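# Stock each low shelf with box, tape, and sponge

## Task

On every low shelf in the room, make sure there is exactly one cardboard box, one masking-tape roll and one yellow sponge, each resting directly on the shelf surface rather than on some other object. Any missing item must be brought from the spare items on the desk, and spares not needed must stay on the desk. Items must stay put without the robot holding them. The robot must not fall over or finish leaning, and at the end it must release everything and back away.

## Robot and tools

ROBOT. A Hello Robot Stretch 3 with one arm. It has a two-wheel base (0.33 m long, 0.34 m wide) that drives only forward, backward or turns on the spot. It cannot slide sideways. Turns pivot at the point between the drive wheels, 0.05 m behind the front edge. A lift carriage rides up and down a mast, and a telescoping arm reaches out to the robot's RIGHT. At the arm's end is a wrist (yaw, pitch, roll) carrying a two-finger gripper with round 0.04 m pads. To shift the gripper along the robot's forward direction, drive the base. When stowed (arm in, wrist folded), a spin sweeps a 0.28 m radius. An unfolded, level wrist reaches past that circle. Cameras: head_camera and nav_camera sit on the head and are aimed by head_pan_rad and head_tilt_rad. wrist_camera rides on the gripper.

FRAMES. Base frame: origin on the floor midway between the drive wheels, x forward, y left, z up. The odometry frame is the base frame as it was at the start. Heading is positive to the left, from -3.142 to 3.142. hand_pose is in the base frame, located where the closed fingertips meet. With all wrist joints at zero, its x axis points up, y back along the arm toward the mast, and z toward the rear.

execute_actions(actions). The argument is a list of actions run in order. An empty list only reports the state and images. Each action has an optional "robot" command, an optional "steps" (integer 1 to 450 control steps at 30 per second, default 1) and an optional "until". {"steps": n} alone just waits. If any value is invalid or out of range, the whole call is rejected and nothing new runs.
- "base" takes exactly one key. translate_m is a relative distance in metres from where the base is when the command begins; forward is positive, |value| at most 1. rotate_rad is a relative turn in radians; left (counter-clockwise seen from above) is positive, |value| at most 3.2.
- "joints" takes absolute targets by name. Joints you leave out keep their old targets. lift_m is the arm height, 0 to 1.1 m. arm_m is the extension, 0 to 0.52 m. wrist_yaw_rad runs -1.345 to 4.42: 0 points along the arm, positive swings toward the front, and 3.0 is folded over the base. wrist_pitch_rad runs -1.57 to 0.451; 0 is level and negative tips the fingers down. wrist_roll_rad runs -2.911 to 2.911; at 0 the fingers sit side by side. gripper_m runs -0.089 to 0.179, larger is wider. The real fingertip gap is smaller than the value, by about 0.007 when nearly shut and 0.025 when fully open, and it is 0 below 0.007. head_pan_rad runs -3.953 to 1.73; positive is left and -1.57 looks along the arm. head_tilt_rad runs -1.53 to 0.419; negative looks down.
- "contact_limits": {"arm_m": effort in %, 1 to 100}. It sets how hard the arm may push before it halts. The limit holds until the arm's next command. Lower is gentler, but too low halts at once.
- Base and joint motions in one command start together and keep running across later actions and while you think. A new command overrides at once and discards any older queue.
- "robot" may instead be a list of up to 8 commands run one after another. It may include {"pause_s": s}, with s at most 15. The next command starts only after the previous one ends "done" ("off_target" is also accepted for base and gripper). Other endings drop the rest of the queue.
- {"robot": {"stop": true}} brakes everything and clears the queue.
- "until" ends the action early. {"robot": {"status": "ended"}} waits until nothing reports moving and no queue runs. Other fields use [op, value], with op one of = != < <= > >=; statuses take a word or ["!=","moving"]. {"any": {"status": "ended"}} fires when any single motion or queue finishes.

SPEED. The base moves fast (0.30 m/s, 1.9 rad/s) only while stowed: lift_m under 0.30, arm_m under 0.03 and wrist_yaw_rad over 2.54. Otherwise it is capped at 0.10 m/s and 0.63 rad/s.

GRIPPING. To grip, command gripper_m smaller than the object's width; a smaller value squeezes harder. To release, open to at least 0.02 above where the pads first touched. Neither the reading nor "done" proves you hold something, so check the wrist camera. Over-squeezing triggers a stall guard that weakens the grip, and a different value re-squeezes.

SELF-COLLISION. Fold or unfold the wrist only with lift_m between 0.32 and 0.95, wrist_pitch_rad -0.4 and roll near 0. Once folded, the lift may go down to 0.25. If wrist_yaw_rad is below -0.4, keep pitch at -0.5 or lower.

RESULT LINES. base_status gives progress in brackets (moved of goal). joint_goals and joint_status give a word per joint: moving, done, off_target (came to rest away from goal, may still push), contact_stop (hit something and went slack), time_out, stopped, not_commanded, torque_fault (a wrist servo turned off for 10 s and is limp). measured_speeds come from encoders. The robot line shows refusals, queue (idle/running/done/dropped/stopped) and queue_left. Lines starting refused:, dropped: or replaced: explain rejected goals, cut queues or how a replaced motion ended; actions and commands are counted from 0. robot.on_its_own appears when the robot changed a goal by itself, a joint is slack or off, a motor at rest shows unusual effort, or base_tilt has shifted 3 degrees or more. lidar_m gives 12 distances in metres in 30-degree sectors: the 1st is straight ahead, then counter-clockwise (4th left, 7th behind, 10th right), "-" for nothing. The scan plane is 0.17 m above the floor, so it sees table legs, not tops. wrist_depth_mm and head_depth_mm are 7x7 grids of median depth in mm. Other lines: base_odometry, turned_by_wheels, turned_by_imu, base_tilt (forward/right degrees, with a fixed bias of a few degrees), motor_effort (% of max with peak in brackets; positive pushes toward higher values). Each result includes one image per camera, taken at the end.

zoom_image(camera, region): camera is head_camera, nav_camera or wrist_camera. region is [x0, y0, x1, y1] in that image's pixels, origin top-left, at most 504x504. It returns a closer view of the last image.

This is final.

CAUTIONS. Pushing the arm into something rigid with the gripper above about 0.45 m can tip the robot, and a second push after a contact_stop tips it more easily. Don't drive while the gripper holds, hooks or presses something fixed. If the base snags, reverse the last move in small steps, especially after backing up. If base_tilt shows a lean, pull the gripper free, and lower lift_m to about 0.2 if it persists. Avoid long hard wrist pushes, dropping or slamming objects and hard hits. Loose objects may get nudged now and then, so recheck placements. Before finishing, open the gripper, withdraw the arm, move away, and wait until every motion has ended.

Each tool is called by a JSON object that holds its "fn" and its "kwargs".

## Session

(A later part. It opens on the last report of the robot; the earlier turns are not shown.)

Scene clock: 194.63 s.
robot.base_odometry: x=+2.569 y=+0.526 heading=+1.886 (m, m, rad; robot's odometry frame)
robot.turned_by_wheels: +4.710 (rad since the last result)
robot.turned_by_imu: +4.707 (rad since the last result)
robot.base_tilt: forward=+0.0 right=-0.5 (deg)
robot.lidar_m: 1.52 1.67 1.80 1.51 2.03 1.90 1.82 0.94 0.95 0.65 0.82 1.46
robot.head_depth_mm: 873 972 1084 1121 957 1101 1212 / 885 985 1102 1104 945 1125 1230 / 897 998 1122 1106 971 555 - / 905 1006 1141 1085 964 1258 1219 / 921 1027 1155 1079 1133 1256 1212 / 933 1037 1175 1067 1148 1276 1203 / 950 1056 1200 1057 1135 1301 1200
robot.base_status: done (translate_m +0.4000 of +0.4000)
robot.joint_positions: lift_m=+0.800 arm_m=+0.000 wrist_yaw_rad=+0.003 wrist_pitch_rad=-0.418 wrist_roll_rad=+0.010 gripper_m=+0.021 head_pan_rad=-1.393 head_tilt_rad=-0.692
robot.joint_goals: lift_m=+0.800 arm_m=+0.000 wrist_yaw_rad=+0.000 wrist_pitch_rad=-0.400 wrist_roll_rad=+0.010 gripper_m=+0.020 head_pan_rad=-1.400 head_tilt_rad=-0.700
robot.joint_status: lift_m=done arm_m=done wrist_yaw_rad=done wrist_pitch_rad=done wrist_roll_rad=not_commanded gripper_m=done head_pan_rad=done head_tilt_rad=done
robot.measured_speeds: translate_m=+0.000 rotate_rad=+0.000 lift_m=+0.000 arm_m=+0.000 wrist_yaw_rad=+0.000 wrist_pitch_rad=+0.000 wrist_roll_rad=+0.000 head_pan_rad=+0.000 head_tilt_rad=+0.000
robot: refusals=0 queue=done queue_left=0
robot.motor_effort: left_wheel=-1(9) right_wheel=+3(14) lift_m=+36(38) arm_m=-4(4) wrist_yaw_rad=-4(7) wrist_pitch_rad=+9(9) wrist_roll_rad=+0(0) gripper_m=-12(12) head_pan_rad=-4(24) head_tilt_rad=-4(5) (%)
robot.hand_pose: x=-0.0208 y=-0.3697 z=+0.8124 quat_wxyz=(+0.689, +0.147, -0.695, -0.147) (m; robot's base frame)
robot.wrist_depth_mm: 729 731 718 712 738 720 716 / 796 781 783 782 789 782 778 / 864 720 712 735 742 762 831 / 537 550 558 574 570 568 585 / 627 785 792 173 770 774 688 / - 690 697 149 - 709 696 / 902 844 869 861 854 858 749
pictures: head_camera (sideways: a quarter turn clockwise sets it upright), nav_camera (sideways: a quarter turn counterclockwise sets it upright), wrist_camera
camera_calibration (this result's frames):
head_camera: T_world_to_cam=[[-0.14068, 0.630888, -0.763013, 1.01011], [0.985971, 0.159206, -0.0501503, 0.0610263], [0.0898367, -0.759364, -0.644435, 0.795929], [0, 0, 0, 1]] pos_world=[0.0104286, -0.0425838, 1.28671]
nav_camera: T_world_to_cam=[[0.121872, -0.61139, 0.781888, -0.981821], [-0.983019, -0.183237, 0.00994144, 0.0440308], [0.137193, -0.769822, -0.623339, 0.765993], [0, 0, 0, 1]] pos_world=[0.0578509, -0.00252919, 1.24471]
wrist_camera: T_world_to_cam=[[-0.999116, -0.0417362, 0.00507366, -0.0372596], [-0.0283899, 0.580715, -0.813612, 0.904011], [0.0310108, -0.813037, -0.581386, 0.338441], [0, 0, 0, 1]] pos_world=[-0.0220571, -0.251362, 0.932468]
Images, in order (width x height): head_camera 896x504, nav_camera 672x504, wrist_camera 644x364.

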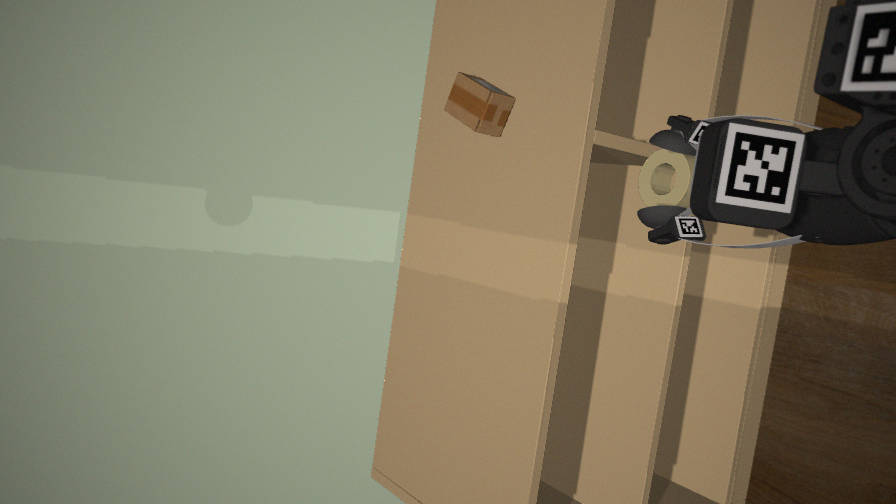

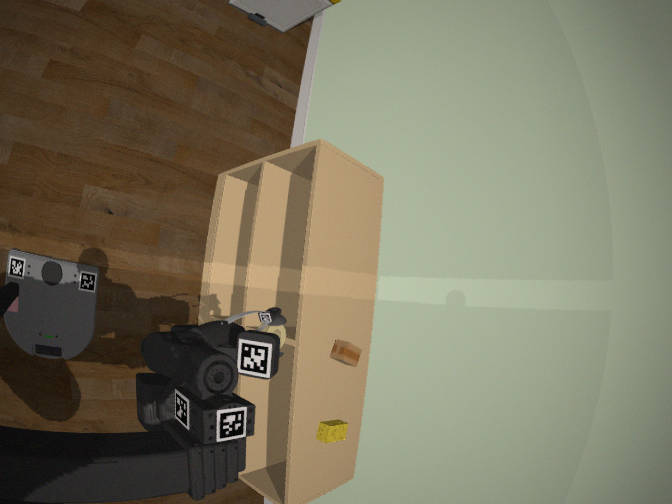

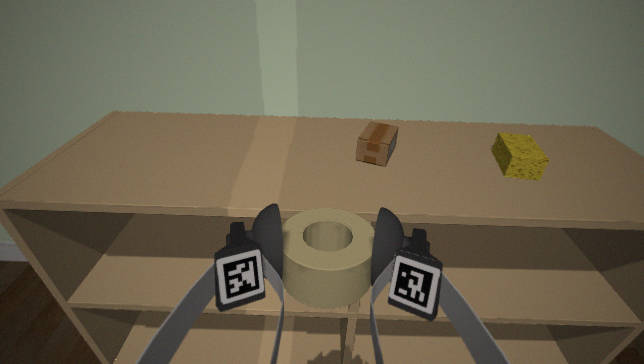

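{"fn": "execute_actions", "kwargs": {"actions": [{"robot":[{"base":{"translate_m":0.2},"joints":{"arm_m":0.4,"wrist_pitch_rad":-0.3,"lift_m":0.66}},{"joints":{"lift_m":0.6}},{"joints":{"gripper_m":0.1}},{"joints":{"lift_m":0.68}},{"joints":{"arm_m":0,"wrist_pitch_rad":-0.4}}],"steps":450,"until":{"robot":{"status":"ended"}}},{"steps":300,"until":{"robot":{"status":"ended"}}}]}}

{"fn": "execute_actions", "kwargs": {"actions": [{"robot":[{"joints":{"wrist_yaw_rad":3.0,"gripper_m":0.05}},{"joints":{"lift_m":0.28}},{"base":{"translate_m":-1.0}},{"base":{"translate_m":-0.6}},{"base":{"rotate_rad":1.57}},{"base":{"translate_m":1.0}},{"base":{"translate_m":1.0}},{"base":{"translate_m":0.6}}],"steps":450,"until":{"robot":{"status":"ended"}}},{"steps":450,"until":{"robot":{"status":"ended"}}},{"steps":450,"until":{"robot":{"status":"ended"}}},{"robot":[{"base":{"rotate_rad":-1.57}},{"base":{"translate_m":1.0}},{"base":{"translate_m":1.0}},{"base":{"rotate_rad":1.57}},{"base":{"translate_m":0.5}},{"joints":{"lift_m":0.82}},{"joints":{"wrist_yaw_rad":0,"gripper_m":0.17}},{"joints":{"wrist_pitch_rad":-0.3,"arm_m":0.2}}],"steps":450,"until":{"robot":{"status":"ended"}}},{"steps":450,"until":{"robot":{"status":"ended"}}}]}}

Scene clock: 214.37 s.
robot.base_odometry: x=+2.507 y=+0.716 heading=+1.886 (m, m, rad; robot's odometry frame)
robot.turned_by_wheels: +0.000 (rad since the last result)
robot.turned_by_imu: +0.000 (rad since the last result)
robot.base_tilt: forward=-0.3 right=-0.4 (deg)
robot.lidar_m: 1.33 1.49 1.70 1.52 2.02 2.12 2.02 1.09 0.70 1.02 0.71 1.33
robot.head_depth_mm: 869 965 1079 1111 932 1057 1224 / 877 977 1100 1107 946 1116 1207 / 890 987 1111 1102 965 1128 1220 / 905 1005 1136 1086 963 1172 1218 / 913 1018 1155 1079 1136 1255 1203 / 926 1033 1172 1144 1028 1255 1203 / 941 1039 1190 1371 1556 1381 1195
robot.base_status: done (translate_m +0.2000 of +0.2000)
robot.joint_positions: lift_m=+0.680 arm_m=+0.000 wrist_yaw_rad=+0.002 wrist_pitch_rad=-0.415 wrist_roll_rad=+0.010 gripper_m=+0.100 head_pan_rad=-1.393 head_tilt_rad=-0.692
robot.joint_goals: lift_m=+0.680 arm_m=+0.000 wrist_yaw_rad=+0.000 wrist_pitch_rad=-0.400 wrist_roll_rad=+0.010 gripper_m=+0.100 head_pan_rad=-1.400 head_tilt_rad=-0.700
robot.joint_status: lift_m=done arm_m=done wrist_yaw_rad=done wrist_pitch_rad=done wrist_roll_rad=not_commanded gripper_m=done head_pan_rad=done head_tilt_rad=done
robot.measured_speeds: translate_m=+0.000 rotate_rad=+0.000 lift_m=+0.000 arm_m=+0.000 wrist_yaw_rad=+0.000 wrist_pitch_rad=+0.000 wrist_roll_rad=+0.000 head_pan_rad=+0.000 head_tilt_rad=+0.000
robot: refusals=0 queue=done queue_left=0
robot.motor_effort: left_wheel=-1(3) right_wheel=+4(8) lift_m=+36(40) arm_m=-4(6) wrist_yaw_rad=-1(4) wrist_pitch_rad=+7(16) wrist_roll_rad=+0(0) gripper_m=+0(86) head_pan_rad=-3(4) head_tilt_rad=-4(4) (%)
robot.hand_pose: x=-0.0211 y=-0.3701 z=+0.6931 quat_wxyz=(+0.689, +0.146, -0.695, -0.146) (m; robot's base frame)
robot.wrist_depth_mm: 715 714 718 729 710 702 707 / 793 767 663 669 692 701 740 / 867 454 465 470 475 489 494 / 952 557 801 830 797 522 801 / - 646 658 672 664 651 683 / 931 955 802 814 836 614 612 / 795 785 759 736 737 764 766
pictures: head_camera (sideways: a quarter turn clockwise sets it upright), nav_camera (sideways: a quarter turn counterclockwise sets it upright), wrist_camera
camera_calibration (this result's frames):
head_camera: T_world_to_cam=[[-0.14068, 0.630889, -0.763013, 1.01011], [0.985971, 0.159205, -0.0501503, 0.0610263], [0.0898362, -0.759364, -0.644435, 0.795929], [0, 0, 0, 1]] pos_world=[0.0104286, -0.0425838, 1.28671]
nav_camera: T_world_to_cam=[[0.121871, -0.61139, 0.781888, -0.981821], [-0.983019, -0.183236, 0.00994144, 0.0440308], [0.137192, -0.769822, -0.623339, 0.765993], [0, 0, 0, 1]] pos_world=[0.0578509, -0.00252923, 1.24471]
wrist_camera: T_world_to_cam=[[-0.999176, -0.0402625, 0.00519458, -0.0365374], [-0.0275382, 0.578196, -0.815433, 0.807534], [0.0298279, -0.814904, -0.578828, 0.266284], [0, 0, 0, 1]] pos_world=[-0.022212, -0.251389, 0.812812]
Images, in order (width x height): head_camera 896x504, nav_camera 672x504, wrist_camera 644x364.

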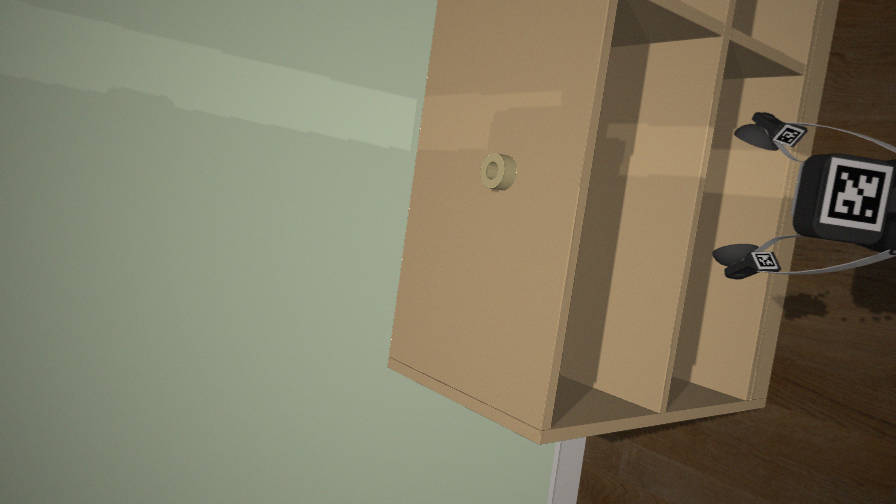

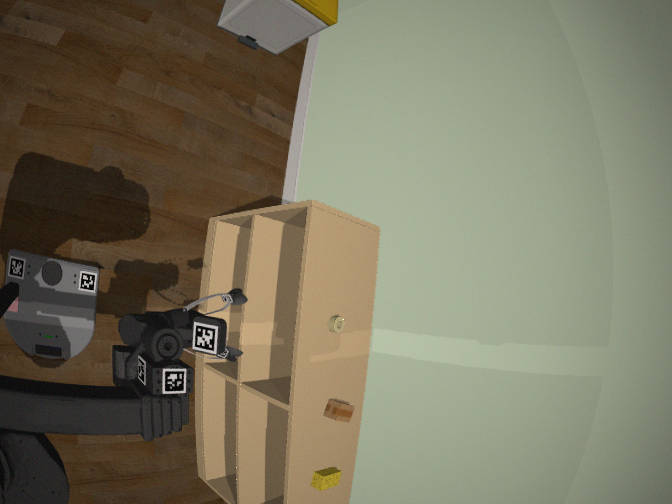

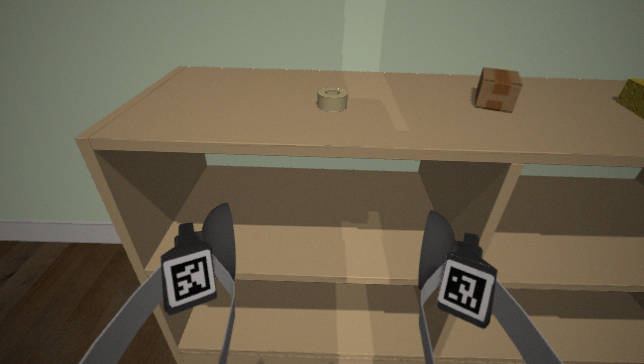

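Scene clock: 273.97 s.
robot.base_odometry: x=-0.565 y=+0.137 heading=-2.827 (m, m, rad; robot's odometry frame)
robot.turned_by_wheels: +1.570 (rad since the last result)
robot.turned_by_imu: +1.571 (rad since the last result)
robot.base_tilt: forward=-0.1 right=-0.3 (deg)
robot.lidar_m: 0.63 0.35 0.34 0.87 1.61 1.15 1.10 1.13 0.79 0.56 0.87 0.66
robot.head_depth_mm: 1025 1141 1215 974 - 1346 1244 / 1038 1150 1213 990 - 1375 1235 / 1056 1170 1200 952 722 1369 1204 / 1065 1187 1183 880 741 1361 1225 / 1083 1201 1171 899 736 1408 1211 / 1094 1218 1152 893 731 1368 1206 / 1107 1244 1133 884 742 1385 1178
robot.base_status: done (translate_m +0.5000 of +0.5000)
robot.joint_positions: lift_m=+0.820 arm_m=+0.200 wrist_yaw_rad=+0.002 wrist_pitch_rad=-0.324 wrist_roll_rad=+0.010 gripper_m=+0.170 head_pan_rad=-1.393 head_tilt_rad=-0.692
robot.joint_goals: lift_m=+0.820 arm_m=+0.200 wrist_yaw_rad=+0.000 wrist_pitch_rad=-0.300 wrist_roll_rad=+0.010 gripper_m=+0.170 head_pan_rad=-1.400 head_tilt_rad=-0.700
robot.joint_status: lift_m=done arm_m=done wrist_yaw_rad=done wrist_pitch_rad=done wrist_roll_rad=not_commanded gripper_m=done head_pan_rad=done head_tilt_rad=done
robot.measured_speeds: translate_m=+0.000 rotate_rad=+0.000 lift_m=+0.000 arm_m=+0.000 wrist_yaw_rad=+0.000 wrist_pitch_rad=+0.000 wrist_roll_rad=+0.000 head_pan_rad=+0.000 head_tilt_rad=+0.000
robot: refusals=0 queue=done queue_left=0
robot.motor_effort: left_wheel=-1(8) right_wheel=+3(15) lift_m=+36(40) arm_m=+4(2) wrist_yaw_rad=-3(3) wrist_pitch_rad=+12(14) wrist_roll_rad=+0(0) gripper_m=+0(89) head_pan_rad=-4(4) head_tilt_rad=-4(4) (%)
robot.hand_pose: x=-0.0211 y=-0.5799 z=+0.8539 quat_wxyz=(+0.695, +0.114, -0.701, -0.114) (m; robot's base frame)
robot.wrist_depth_mm: 700 695 703 691 707 691 683 / 738 757 752 753 761 755 749 / 715 658 680 688 721 716 742 / 474 477 486 490 503 510 511 / 375 392 310 366 387 410 400 / 314 304 295 315 317 320 322 / 251 260 264 267 267 268 268
pictures: head_camera (sideways: a quarter turn clockwise sets it upright), nav_camera (sideways: a quarter turn counterclockwise sets it upright), wrist_camera
camera_calibration (this result's frames):
head_camera: T_world_to_cam=[[-0.140663, 0.630939, -0.762975, 1.01006], [0.985977, 0.15917, -0.0501513, 0.0610276], [0.0898002, -0.75933, -0.64448, 0.795988], [0, 0, 0, 1]] pos_world=[0.0104268, -0.0425831, 1.28671]
nav_camera: T_world_to_cam=[[0.121856, -0.611441, 0.781851, -0.981773], [-0.983026, -0.183199, 0.00994103, 0.0440314], [0.137156, -0.769791, -0.623386, 0.766054], [0, 0, 0, 1]] pos_world=[0.0578502, -0.00252788, 1.24471]
wrist_camera: T_world_to_cam=[[-0.999167, -0.0398861, 0.00864965, -0.0484782], [-0.0275332, 0.502299, -0.864256, 1.05768], [0.030127, -0.863774, -0.502978, 0.0952221], [0, 0, 0, 1]] pos_world=[-0.0221853, -0.450953, 0.962417]
Images, in order (width x height): head_camera 896x504, nav_camera 672x504, wrist_camera 644x364.

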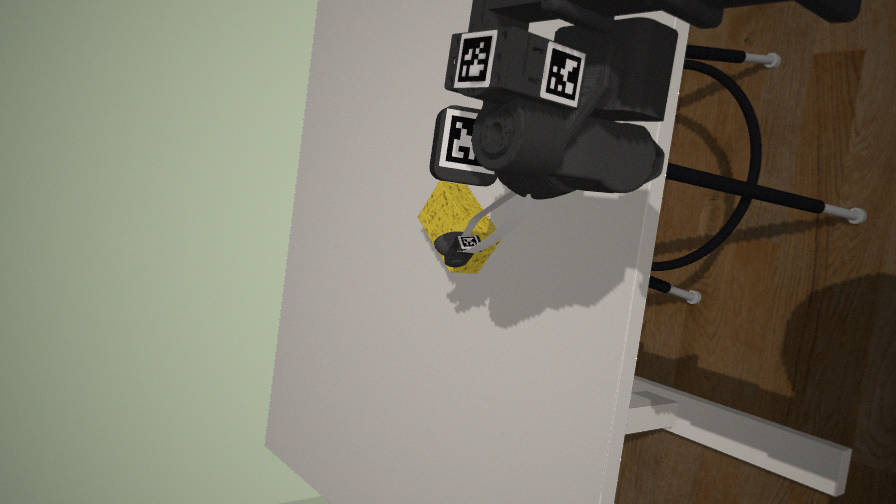

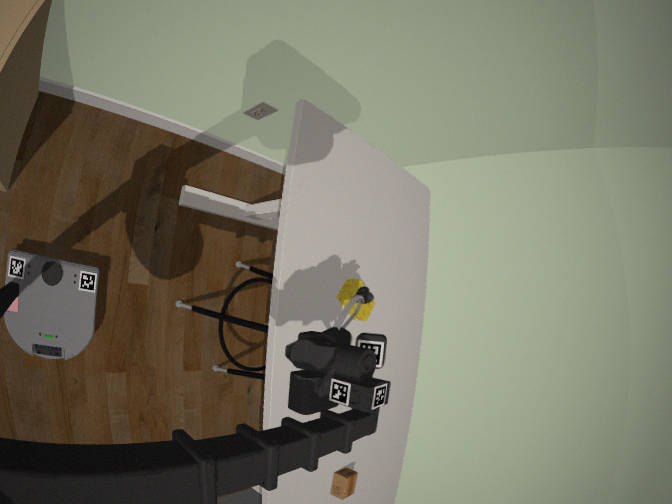

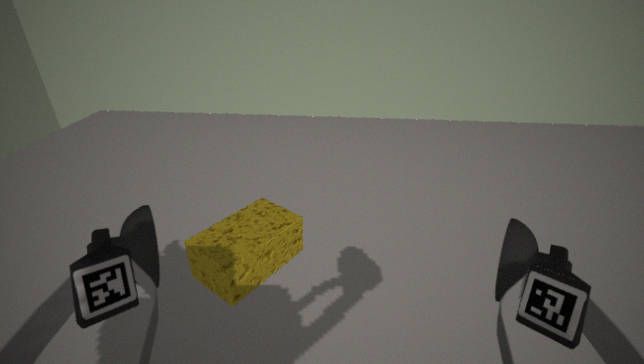

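{"fn": "execute_actions", "kwargs": {"actions": [{"robot":[{"base":{"translate_m":0.08},"joints":{"lift_m":0.71,"gripper_m":0.179}},{"joints":{"arm_m":0.34}}],"steps":450,"until":{"robot":{"status":"ended"}}}]}}

Scene clock: 282.13 s.
robot.base_odometry: x=-0.641 y=+0.112 heading=-2.827 (m, m, rad; robot's odometry frame)
robot.turned_by_wheels: +0.000 (rad since the last result)
robot.turned_by_imu: +0.000 (rad since the last result)
robot.base_tilt: forward=+0.0 right=-0.6 (deg)
robot.lidar_m: 0.55 0.36 0.29 0.86 1.73 1.24 1.18 1.21 0.83 0.57 0.81 0.58
robot.head_depth_mm: 1024 1131 1206 972 - - - / 1040 1152 1220 994 712 1070 1230 / 1054 1173 1194 949 716 1360 1231 / 1064 1180 1180 924 742 1372 1218 / 1080 1205 1164 904 734 1400 1215 / 1088 1220 1152 894 730 1363 1187 / 1106 1209 1267 881 742 1382 1196
robot.base_status: done (translate_m +0.0800 of +0.0800)
robot.joint_positions: lift_m=+0.710 arm_m=+0.340 wrist_yaw_rad=+0.002 wrist_pitch_rad=-0.324 wrist_roll_rad=+0.010 gripper_m=+0.179 head_pan_rad=-1.393 head_tilt_rad=-0.692
robot.joint_goals: lift_m=+0.710 arm_m=+0.340 wrist_yaw_rad=+0.000 wrist_pitch_rad=-0.300 wrist_roll_rad=+0.010 gripper_m=+0.179 head_pan_rad=-1.400 head_tilt_rad=-0.700
robot.joint_status: lift_m=done arm_m=done wrist_yaw_rad=done wrist_pitch_rad=done wrist_roll_rad=not_commanded gripper_m=done head_pan_rad=done head_tilt_rad=done
robot.measured_speeds: translate_m=+0.000 rotate_rad=+0.000 lift_m=+0.000 arm_m=+0.000 wrist_yaw_rad=+0.000 wrist_pitch_rad=+0.000 wrist_roll_rad=+0.000 head_pan_rad=+0.000 head_tilt_rad=+0.000
robot: refusals=0 queue=done queue_left=0
robot.motor_effort: left_wheel=-1(3) right_wheel=+4(9) lift_m=+22(38) arm_m=+3(6) wrist_yaw_rad=-3(2) wrist_pitch_rad=+12(12) wrist_roll_rad=+0(0) gripper_m=+0(50) head_pan_rad=-3(4) head_tilt_rad=-5(4) (%)
robot.hand_pose: x=-0.0211 y=-0.7200 z=+0.7446 quat_wxyz=(+0.695, +0.114, -0.701, -0.114) (m; robot's base frame)
robot.wrist_depth_mm: 576 567 568 572 564 565 573 / 592 601 605 596 607 596 599 / 363 366 374 381 387 402 414 / 259 263 268 254 276 283 284 / 204 212 200 141 156 221 218 / - 169 118 115 163 176 181 / 140 143 125 102 146 148 144
pictures: head_camera (sideways: a quarter turn clockwise sets it upright), nav_camera (sideways: a quarter turn counterclockwise sets it upright), wrist_camera
camera_calibration (this result's frames):
head_camera: T_world_to_cam=[[-0.140663, 0.630939, -0.762975, 1.01006], [0.985977, 0.15917, -0.0501513, 0.0610276], [0.0898002, -0.75933, -0.64448, 0.795988], [0, 0, 0, 1]] pos_world=[0.0104268, -0.0425831, 1.28671]
nav_camera: T_world_to_cam=[[0.121856, -0.611441, 0.781851, -0.981773], [-0.983026, -0.183199, 0.00994103, 0.0440314], [0.137156, -0.769791, -0.623386, 0.766054], [0, 0, 0, 1]] pos_world=[0.0578502, -0.00252788, 1.24471]
wrist_camera: T_world_to_cam=[[-0.999169, -0.0398321, 0.00866527, -0.0531032], [-0.0275072, 0.501946, -0.864461, 1.03345], [0.0300838, -0.863981, -0.502625, -0.0811361], [0, 0, 0, 1]] pos_world=[-0.0221907, -0.590953, 0.853059]
Images, in order (width x height): head_camera 896x504, nav_camera 672x504, wrist_camera 644x364.

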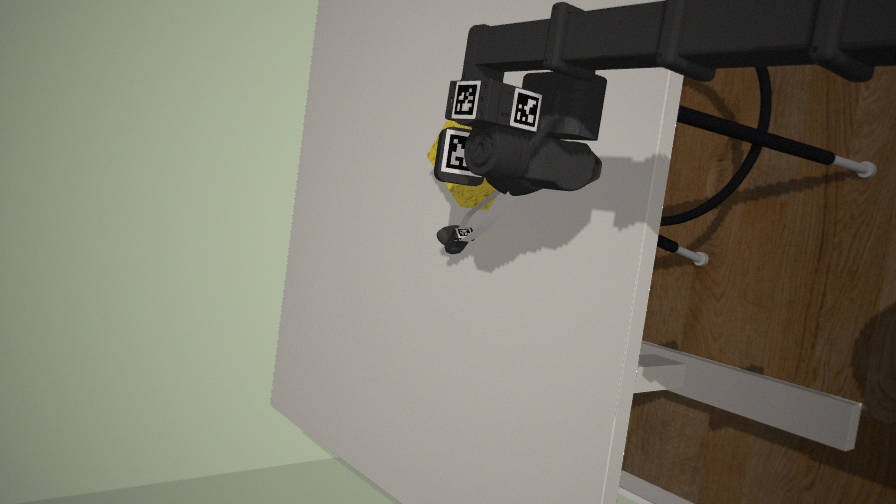

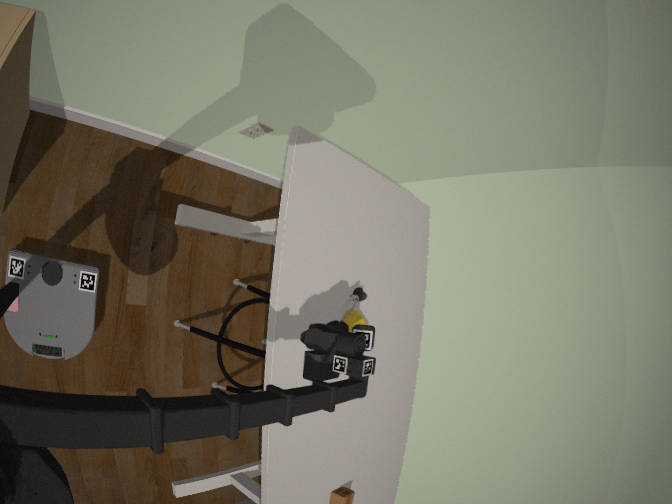

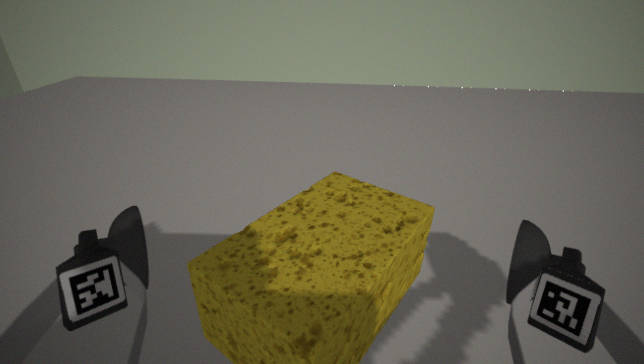

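{"fn": "execute_actions", "kwargs": {"actions": [{"robot":[{"joints":{"arm_m":0.31}},{"joints":{"gripper_m":0.03}},{"joints":{"lift_m":0.8}}],"steps":450,"until":{"robot":{"status":"ended"}}}]}}

Scene clock: 288.40 s.
robot.base_odometry: x=-0.641 y=+0.112 heading=-2.827 (m, m, rad; robot's odometry frame)
robot.turned_by_wheels: +0.000 (rad since the last result)
robot.turned_by_imu: +0.000 (rad since the last result)
robot.base_tilt: forward=-0.1 right=-0.5 (deg)
robot.lidar_m: 0.55 0.36 0.29 0.86 1.73 1.23 1.18 1.21 0.83 0.57 0.81 0.58
robot.head_depth_mm: 1024 1137 1212 - 738 1356 1213 / 1038 1151 1205 - 730 1076 1234 / 1047 1164 1192 892 729 1364 1221 / 1065 1182 1188 909 741 1371 1216 / 1078 1195 1163 903 733 1397 1216 / 1091 1225 1155 894 730 1355 1189 / 1106 1206 1262 885 741 1385 1192
robot.base_status: done (translate_m +0.0800 of +0.0800)
robot.joint_positions: lift_m=+0.800 arm_m=+0.310 wrist_yaw_rad=+0.002 wrist_pitch_rad=-0.323 wrist_roll_rad=+0.010 gripper_m=+0.031 head_pan_rad=-1.393 head_tilt_rad=-0.692
robot.joint_goals: lift_m=+0.800 arm_m=+0.310 wrist_yaw_rad=+0.000 wrist_pitch_rad=-0.300 wrist_roll_rad=+0.010 gripper_m=+0.030 head_pan_rad=-1.400 head_tilt_rad=-0.700
robot.joint_status: lift_m=done arm_m=done wrist_yaw_rad=done wrist_pitch_rad=done wrist_roll_rad=not_commanded gripper_m=done head_pan_rad=done head_tilt_rad=done
robot.measured_speeds: translate_m=+0.000 rotate_rad=+0.000 lift_m=+0.000 arm_m=+0.000 wrist_yaw_rad=+0.000 wrist_pitch_rad=+0.000 wrist_roll_rad=+0.000 head_pan_rad=+0.000 head_tilt_rad=+0.000
robot: refusals=0 queue=done queue_left=0
robot.motor_effort: left_wheel=-1(2) right_wheel=+3(3) lift_m=+36(36) arm_m=-4(4) wrist_yaw_rad=-3(3) wrist_pitch_rad=+12(12) wrist_roll_rad=+0(0) gripper_m=-15(93) head_pan_rad=-3(3) head_tilt_rad=-4(4) (%)
robot.hand_pose: x=-0.0211 y=-0.6905 z=+0.8342 quat_wxyz=(+0.695, +0.114, -0.701, -0.114) (m; robot's base frame)
robot.wrist_depth_mm: 616 597 595 594 592 598 605 / 637 650 635 651 639 623 645 / 656 612 620 638 652 662 663 / 434 436 444 182 413 463 473 / 338 342 348 146 328 357 363 / 279 284 267 155 148 296 294 / 237 239 241 245 246 248 250
pictures: head_camera (sideways: a quarter turn clockwise sets it upright), nav_camera (sideways: a quarter turn counterclockwise sets it upright), wrist_camera
camera_calibration (this result's frames):
head_camera: T_world_to_cam=[[-0.140663, 0.630938, -0.762975, 1.01006], [0.985977, 0.15917, -0.0501513, 0.0610276], [0.0898004, -0.75933, -0.64448, 0.795988], [0, 0, 0, 1]] pos_world=[0.0104268, -0.0425831, 1.28671]
nav_camera: T_world_to_cam=[[0.121856, -0.611441, 0.781851, -0.981773], [-0.983026, -0.183199, 0.00994103, 0.0440314], [0.137156, -0.769791, -0.623386, 0.766054], [0, 0, 0, 1]] pos_world=[0.0578502, -0.00252787, 1.24471]
wrist_camera: T_world_to_cam=[[-0.999169, -0.0398275, 0.00869085, -0.0527248], [-0.0275064, 0.501353, -0.864805, 1.09598], [0.0300859, -0.864326, -0.502032, -0.0114352], [0, 0, 0, 1]] pos_world=[-0.0221906, -0.561455, 0.942524]
Images, in order (width x height): head_camera 896x504, nav_camera 672x504, wrist_camera 644x364.

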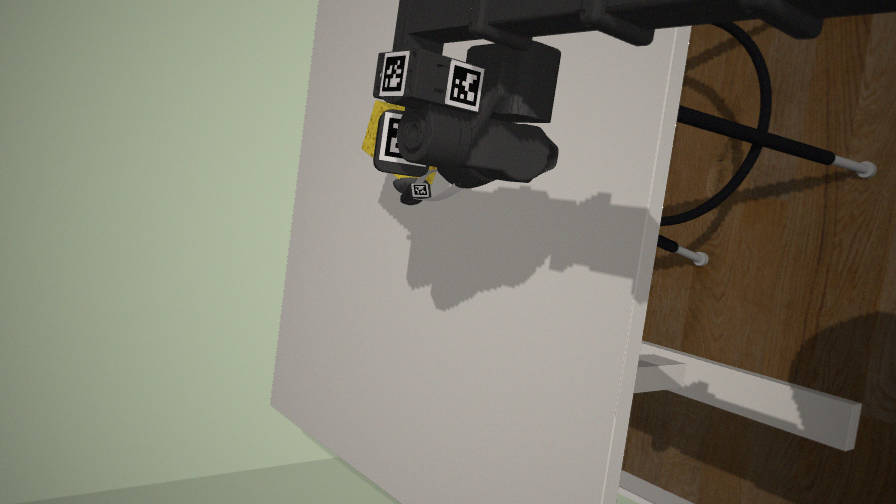

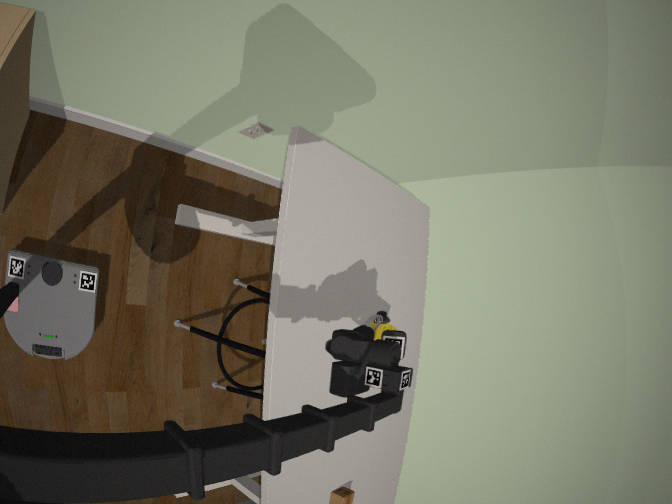

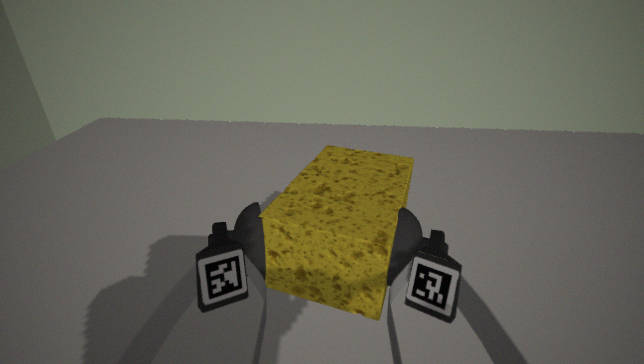

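{"fn": "execute_actions", "kwargs": {"actions": [{"robot":[{"joints":{"arm_m":0,"wrist_pitch_rad":-0.4}},{"joints":{"wrist_yaw_rad":3.0}},{"joints":{"lift_m":0.29}},{"base":{"translate_m":-0.58}},{"base":{"rotate_rad":1.57}},{"base":{"translate_m":1.0}},{"base":{"translate_m":1.0}},{"base":{"rotate_rad":1.57}}],"steps":450,"until":{"robot":{"status":"ended"}}},{"steps":450,"until":{"robot":{"status":"ended"}}},{"steps":450,"until":{"robot":{"status":"ended"}}},{"robot":[{"base":{"translate_m":1.0}},{"base":{"translate_m":1.0}},{"base":{"rotate_rad":1.57}},{"base":{"translate_m":1.0}},{"base":{"translate_m":1.0}},{"base":{"translate_m":0.35}},{"base":{"rotate_rad":1.57}},{"joints":{"lift_m":0.75}}],"steps":450,"until":{"robot":{"status":"ended"}}},{"steps":450,"until":{"robot":{"status":"ended"}}},{"steps":450,"until":{"robot":{"status":"ended"}}},{"robot":{"joints":{"wrist_yaw_rad":0}},"steps":200,"until":{"robot":{"status":"ended"}}}]}}

Scene clock: 361.40 s.
robot.base_odometry: x=+1.710 y=+1.241 heading=-2.831 (m, m, rad; robot's odometry frame)
robot.turned_by_wheels: +6.280 (rad since the last result)
robot.turned_by_imu: +6.276 (rad since the last result)
robot.base_tilt: forward=-0.2 right=-0.5 (deg)
robot.lidar_m: 0.96 1.28 1.32 2.77 2.03 1.28 1.48 1.10 0.74 0.59 1.01 0.92
robot.head_depth_mm: 813 904 1018 1096 903 1033 1184 / 826 919 1034 1103 897 1053 1188 / 830 927 1043 1093 889 571 - / 844 936 1058 1085 904 1105 1197 / 853 951 1075 1075 921 1064 1184 / 863 968 1086 1064 922 1108 1189 / 867 975 1103 1007 932 1221 1193
robot.base_status: done (rotate_rad +1.5699 of +1.5700)
robot.joint_positions: lift_m=+0.750 arm_m=+0.000 wrist_yaw_rad=+0.003 wrist_pitch_rad=-0.417 wrist_roll_rad=+0.010 gripper_m=+0.031 head_pan_rad=-1.393 head_tilt_rad=-0.692
robot.joint_goals: lift_m=+0.750 arm_m=+0.000 wrist_yaw_rad=+0.000 wrist_pitch_rad=-0.400 wrist_roll_rad=+0.010 gripper_m=+0.030 head_pan_rad=-1.400 head_tilt_rad=-0.700
robot.joint_status: lift_m=done arm_m=done wrist_yaw_rad=done wrist_pitch_rad=done wrist_roll_rad=not_commanded gripper_m=done head_pan_rad=done head_tilt_rad=done
robot.measured_speeds: translate_m=+0.000 rotate_rad=+0.000 lift_m=+0.000 arm_m=+0.000 wrist_yaw_rad=+0.000 wrist_pitch_rad=+0.000 wrist_roll_rad=+0.000 head_pan_rad=+0.000 head_tilt_rad=+0.000
robot: refusals=0 queue=done queue_left=0
robot.motor_effort: left_wheel=-1(8) right_wheel=+4(14) lift_m=+36(38) arm_m=-4(5) wrist_yaw_rad=-4(4) wrist_pitch_rad=+9(13) wrist_roll_rad=+0(0) gripper_m=-15(15) head_pan_rad=-4(3) head_tilt_rad=-4(4) (%)
robot.hand_pose: x=-0.0208 y=-0.3697 z=+0.7626 quat_wxyz=(+0.689, +0.147, -0.695, -0.146) (m; robot's base frame)
robot.wrist_depth_mm: 669 656 668 658 664 664 667 / 719 729 721 720 733 718 729 / 565 603 610 615 636 633 794 / 464 467 471 182 441 486 496 / 717 721 424 146 424 655 461 / 618 629 608 155 148 647 560 / 783 761 624 777 787 591 888
pictures: head_camera (sideways: a quarter turn clockwise sets it upright), nav_camera (sideways: a quarter turn counterclockwise sets it upright), wrist_camera
camera_calibration (this result's frames):
head_camera: T_world_to_cam=[[-0.140644, 0.630967, -0.762955, 1.01004], [0.985982, 0.159134, -0.0501519, 0.0610283], [0.0897682, -0.759313, -0.644503, 0.796019], [0, 0, 0, 1]] pos_world=[0.0104251, -0.0425828, 1.28671]
nav_camera: T_world_to_cam=[[0.121837, -0.611469, 0.781832, -0.981747], [-0.983032, -0.183162, 0.00994082, 0.0440317], [0.137124, -0.769777, -0.62341, 0.766085], [0, 0, 0, 1]] pos_world=[0.0578498, -0.00252809, 1.24471]
wrist_camera: T_world_to_cam=[[-0.999116, -0.0417386, 0.00510207, -0.0370313], [-0.0283978, 0.580277, -0.813924, 0.863557], [0.0310114, -0.813349, -0.580949, 0.308948], [0, 0, 0, 1]] pos_world=[-0.0220564, -0.251366, 0.882541]
Images, in order (width x height): head_camera 896x504, nav_camera 672x504, wrist_camera 644x364.

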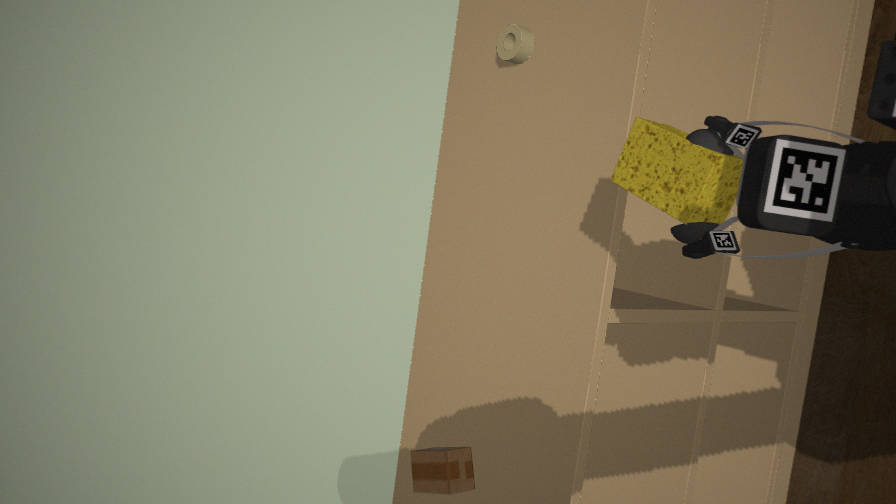

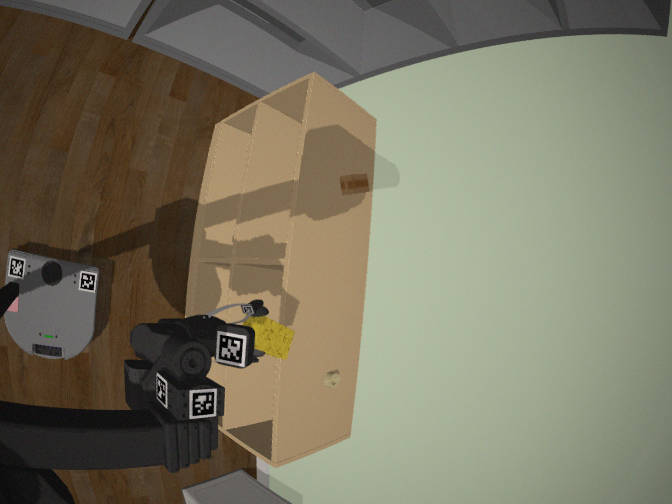

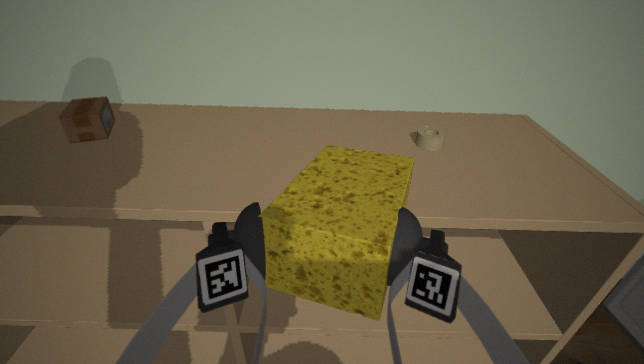

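{"fn": "execute_actions", "kwargs": {"actions": [{"robot":[{"base":{"translate_m":0.1},"joints":{"arm_m":0.32,"wrist_pitch_rad":-0.3,"lift_m":0.66}},{"joints":{"lift_m":0.605}},{"joints":{"gripper_m":0.13}},{"joints":{"lift_m":0.7}},{"joints":{"arm_m":0}}],"steps":450,"until":{"robot":{"status":"ended"}}},{"steps":300,"until":{"robot":{"status":"ended"}}}]}}

Scene clock: 375.50 s.
robot.base_odometry: x=+1.615 y=+1.210 heading=-2.831 (m, m, rad; robot's odometry frame)
robot.turned_by_wheels: +0.000 (rad since the last result)
robot.turned_by_imu: +0.001 (rad since the last result)
robot.base_tilt: forward=-0.2 right=-0.6 (deg)
robot.lidar_m: 0.86 1.26 1.20 2.77 2.10 1.38 1.49 1.18 0.81 0.57 0.90 0.84
robot.head_depth_mm: 814 900 1006 1088 907 1035 1183 / 817 916 1024 1105 896 1072 1183 / 830 920 1039 1095 890 1065 - / 840 934 1052 1087 904 1069 1189 / 851 949 1072 1079 919 1078 1184 / 859 958 1083 1019 917 1099 1201 / 871 968 1104 1053 935 1227 1202
robot.base_status: done (translate_m +0.1000 of +0.1000)
robot.joint_positions: lift_m=+0.700 arm_m=+0.000 wrist_yaw_rad=+0.002 wrist_pitch_rad=-0.324 wrist_roll_rad=+0.010 gripper_m=+0.130 head_pan_rad=-1.393 head_tilt_rad=-0.692
robot.joint_goals: lift_m=+0.700 arm_m=+0.000 wrist_yaw_rad=+0.000 wrist_pitch_rad=-0.300 wrist_roll_rad=+0.010 gripper_m=+0.130 head_pan_rad=-1.400 head_tilt_rad=-0.700
robot.joint_status: lift_m=done arm_m=done wrist_yaw_rad=done wrist_pitch_rad=done wrist_roll_rad=not_commanded gripper_m=done head_pan_rad=done head_tilt_rad=done
robot.measured_speeds: translate_m=+0.000 rotate_rad=+0.000 lift_m=+0.000 arm_m=+0.000 wrist_yaw_rad=+0.000 wrist_pitch_rad=+0.000 wrist_roll_rad=+0.000 head_pan_rad=+0.000 head_tilt_rad=+0.000
robot: refusals=0 queue=done queue_left=0
robot.motor_effort: left_wheel=-2(3) right_wheel=+3(9) lift_m=+36(38) arm_m=-4(7) wrist_yaw_rad=-3(5) wrist_pitch_rad=+12(14) wrist_roll_rad=+0(0) gripper_m=+0(88) head_pan_rad=-3(4) head_tilt_rad=-4(4) (%)
robot.hand_pose: x=-0.0211 y=-0.3804 z=+0.7339 quat_wxyz=(+0.695, +0.114, -0.701, -0.114) (m; robot's base frame)
robot.wrist_depth_mm: 652 648 651 652 662 641 656 / 693 684 698 694 696 714 699 / 632 594 642 668 679 695 749 / 463 457 468 475 481 491 507 / 692 394 717 418 410 411 421 / 624 - 633 624 651 - 614 / 542 549 555 537 545 536 549
pictures: head_camera (sideways: a quarter turn clockwise sets it upright), nav_camera (sideways: a quarter turn counterclockwise sets it upright), wrist_camera
camera_calibration (this result's frames):
head_camera: T_world_to_cam=[[-0.140644, 0.630967, -0.762955, 1.01004], [0.985982, 0.159134, -0.0501519, 0.0610283], [0.0897681, -0.759314, -0.644503, 0.796019], [0, 0, 0, 1]] pos_world=[0.0104251, -0.0425828, 1.28671]
nav_camera: T_world_to_cam=[[0.121837, -0.611469, 0.781832, -0.981748], [-0.983032, -0.183162, 0.00994082, 0.0440317], [0.137124, -0.769777, -0.62341, 0.766085], [0, 0, 0, 1]] pos_world=[0.0578498, -0.0025281, 1.24471]
wrist_camera: T_world_to_cam=[[-0.999175, -0.0396725, 0.00865395, -0.0394559], [-0.0274327, 0.502396, -0.864202, 0.85373], [0.0299373, -0.863727, -0.50307, 0.207254], [0, 0, 0, 1]] pos_world=[-0.0222079, -0.251464, 0.8424]
Images, in order (width x height): head_camera 896x504, nav_camera 672x504, wrist_camera 644x364.

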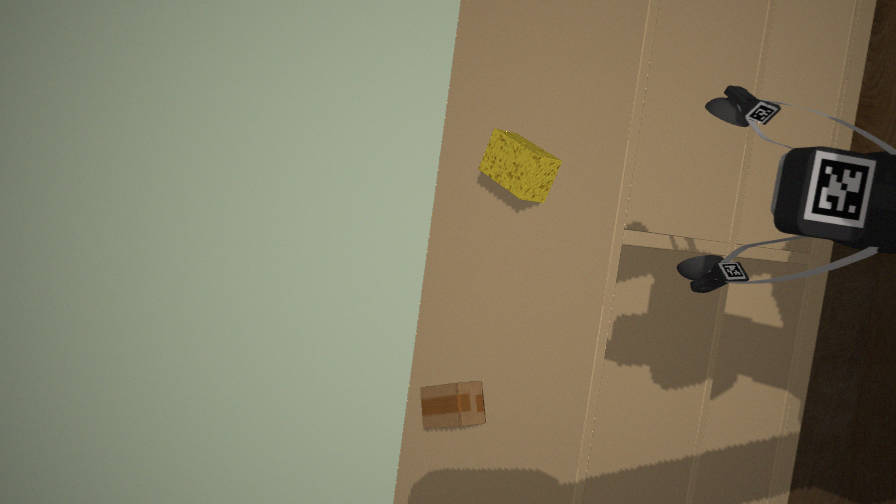

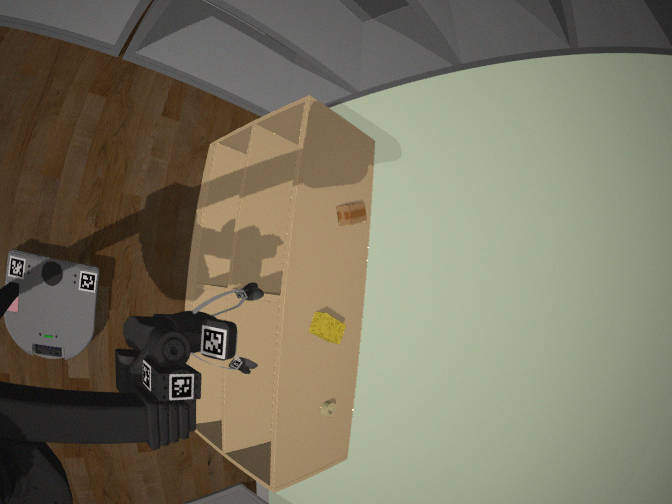

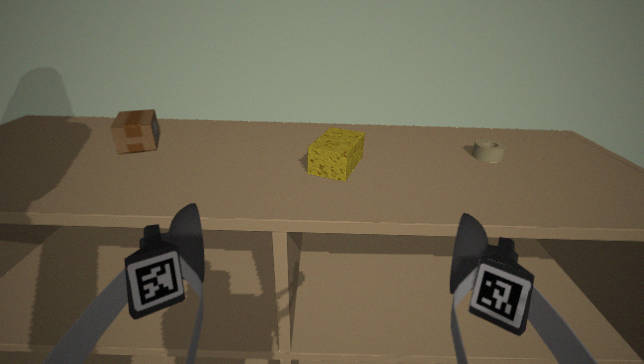

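{"fn": "finished_scene", "kwargs": {"scene": 1}}

The scene is finished: the task was done.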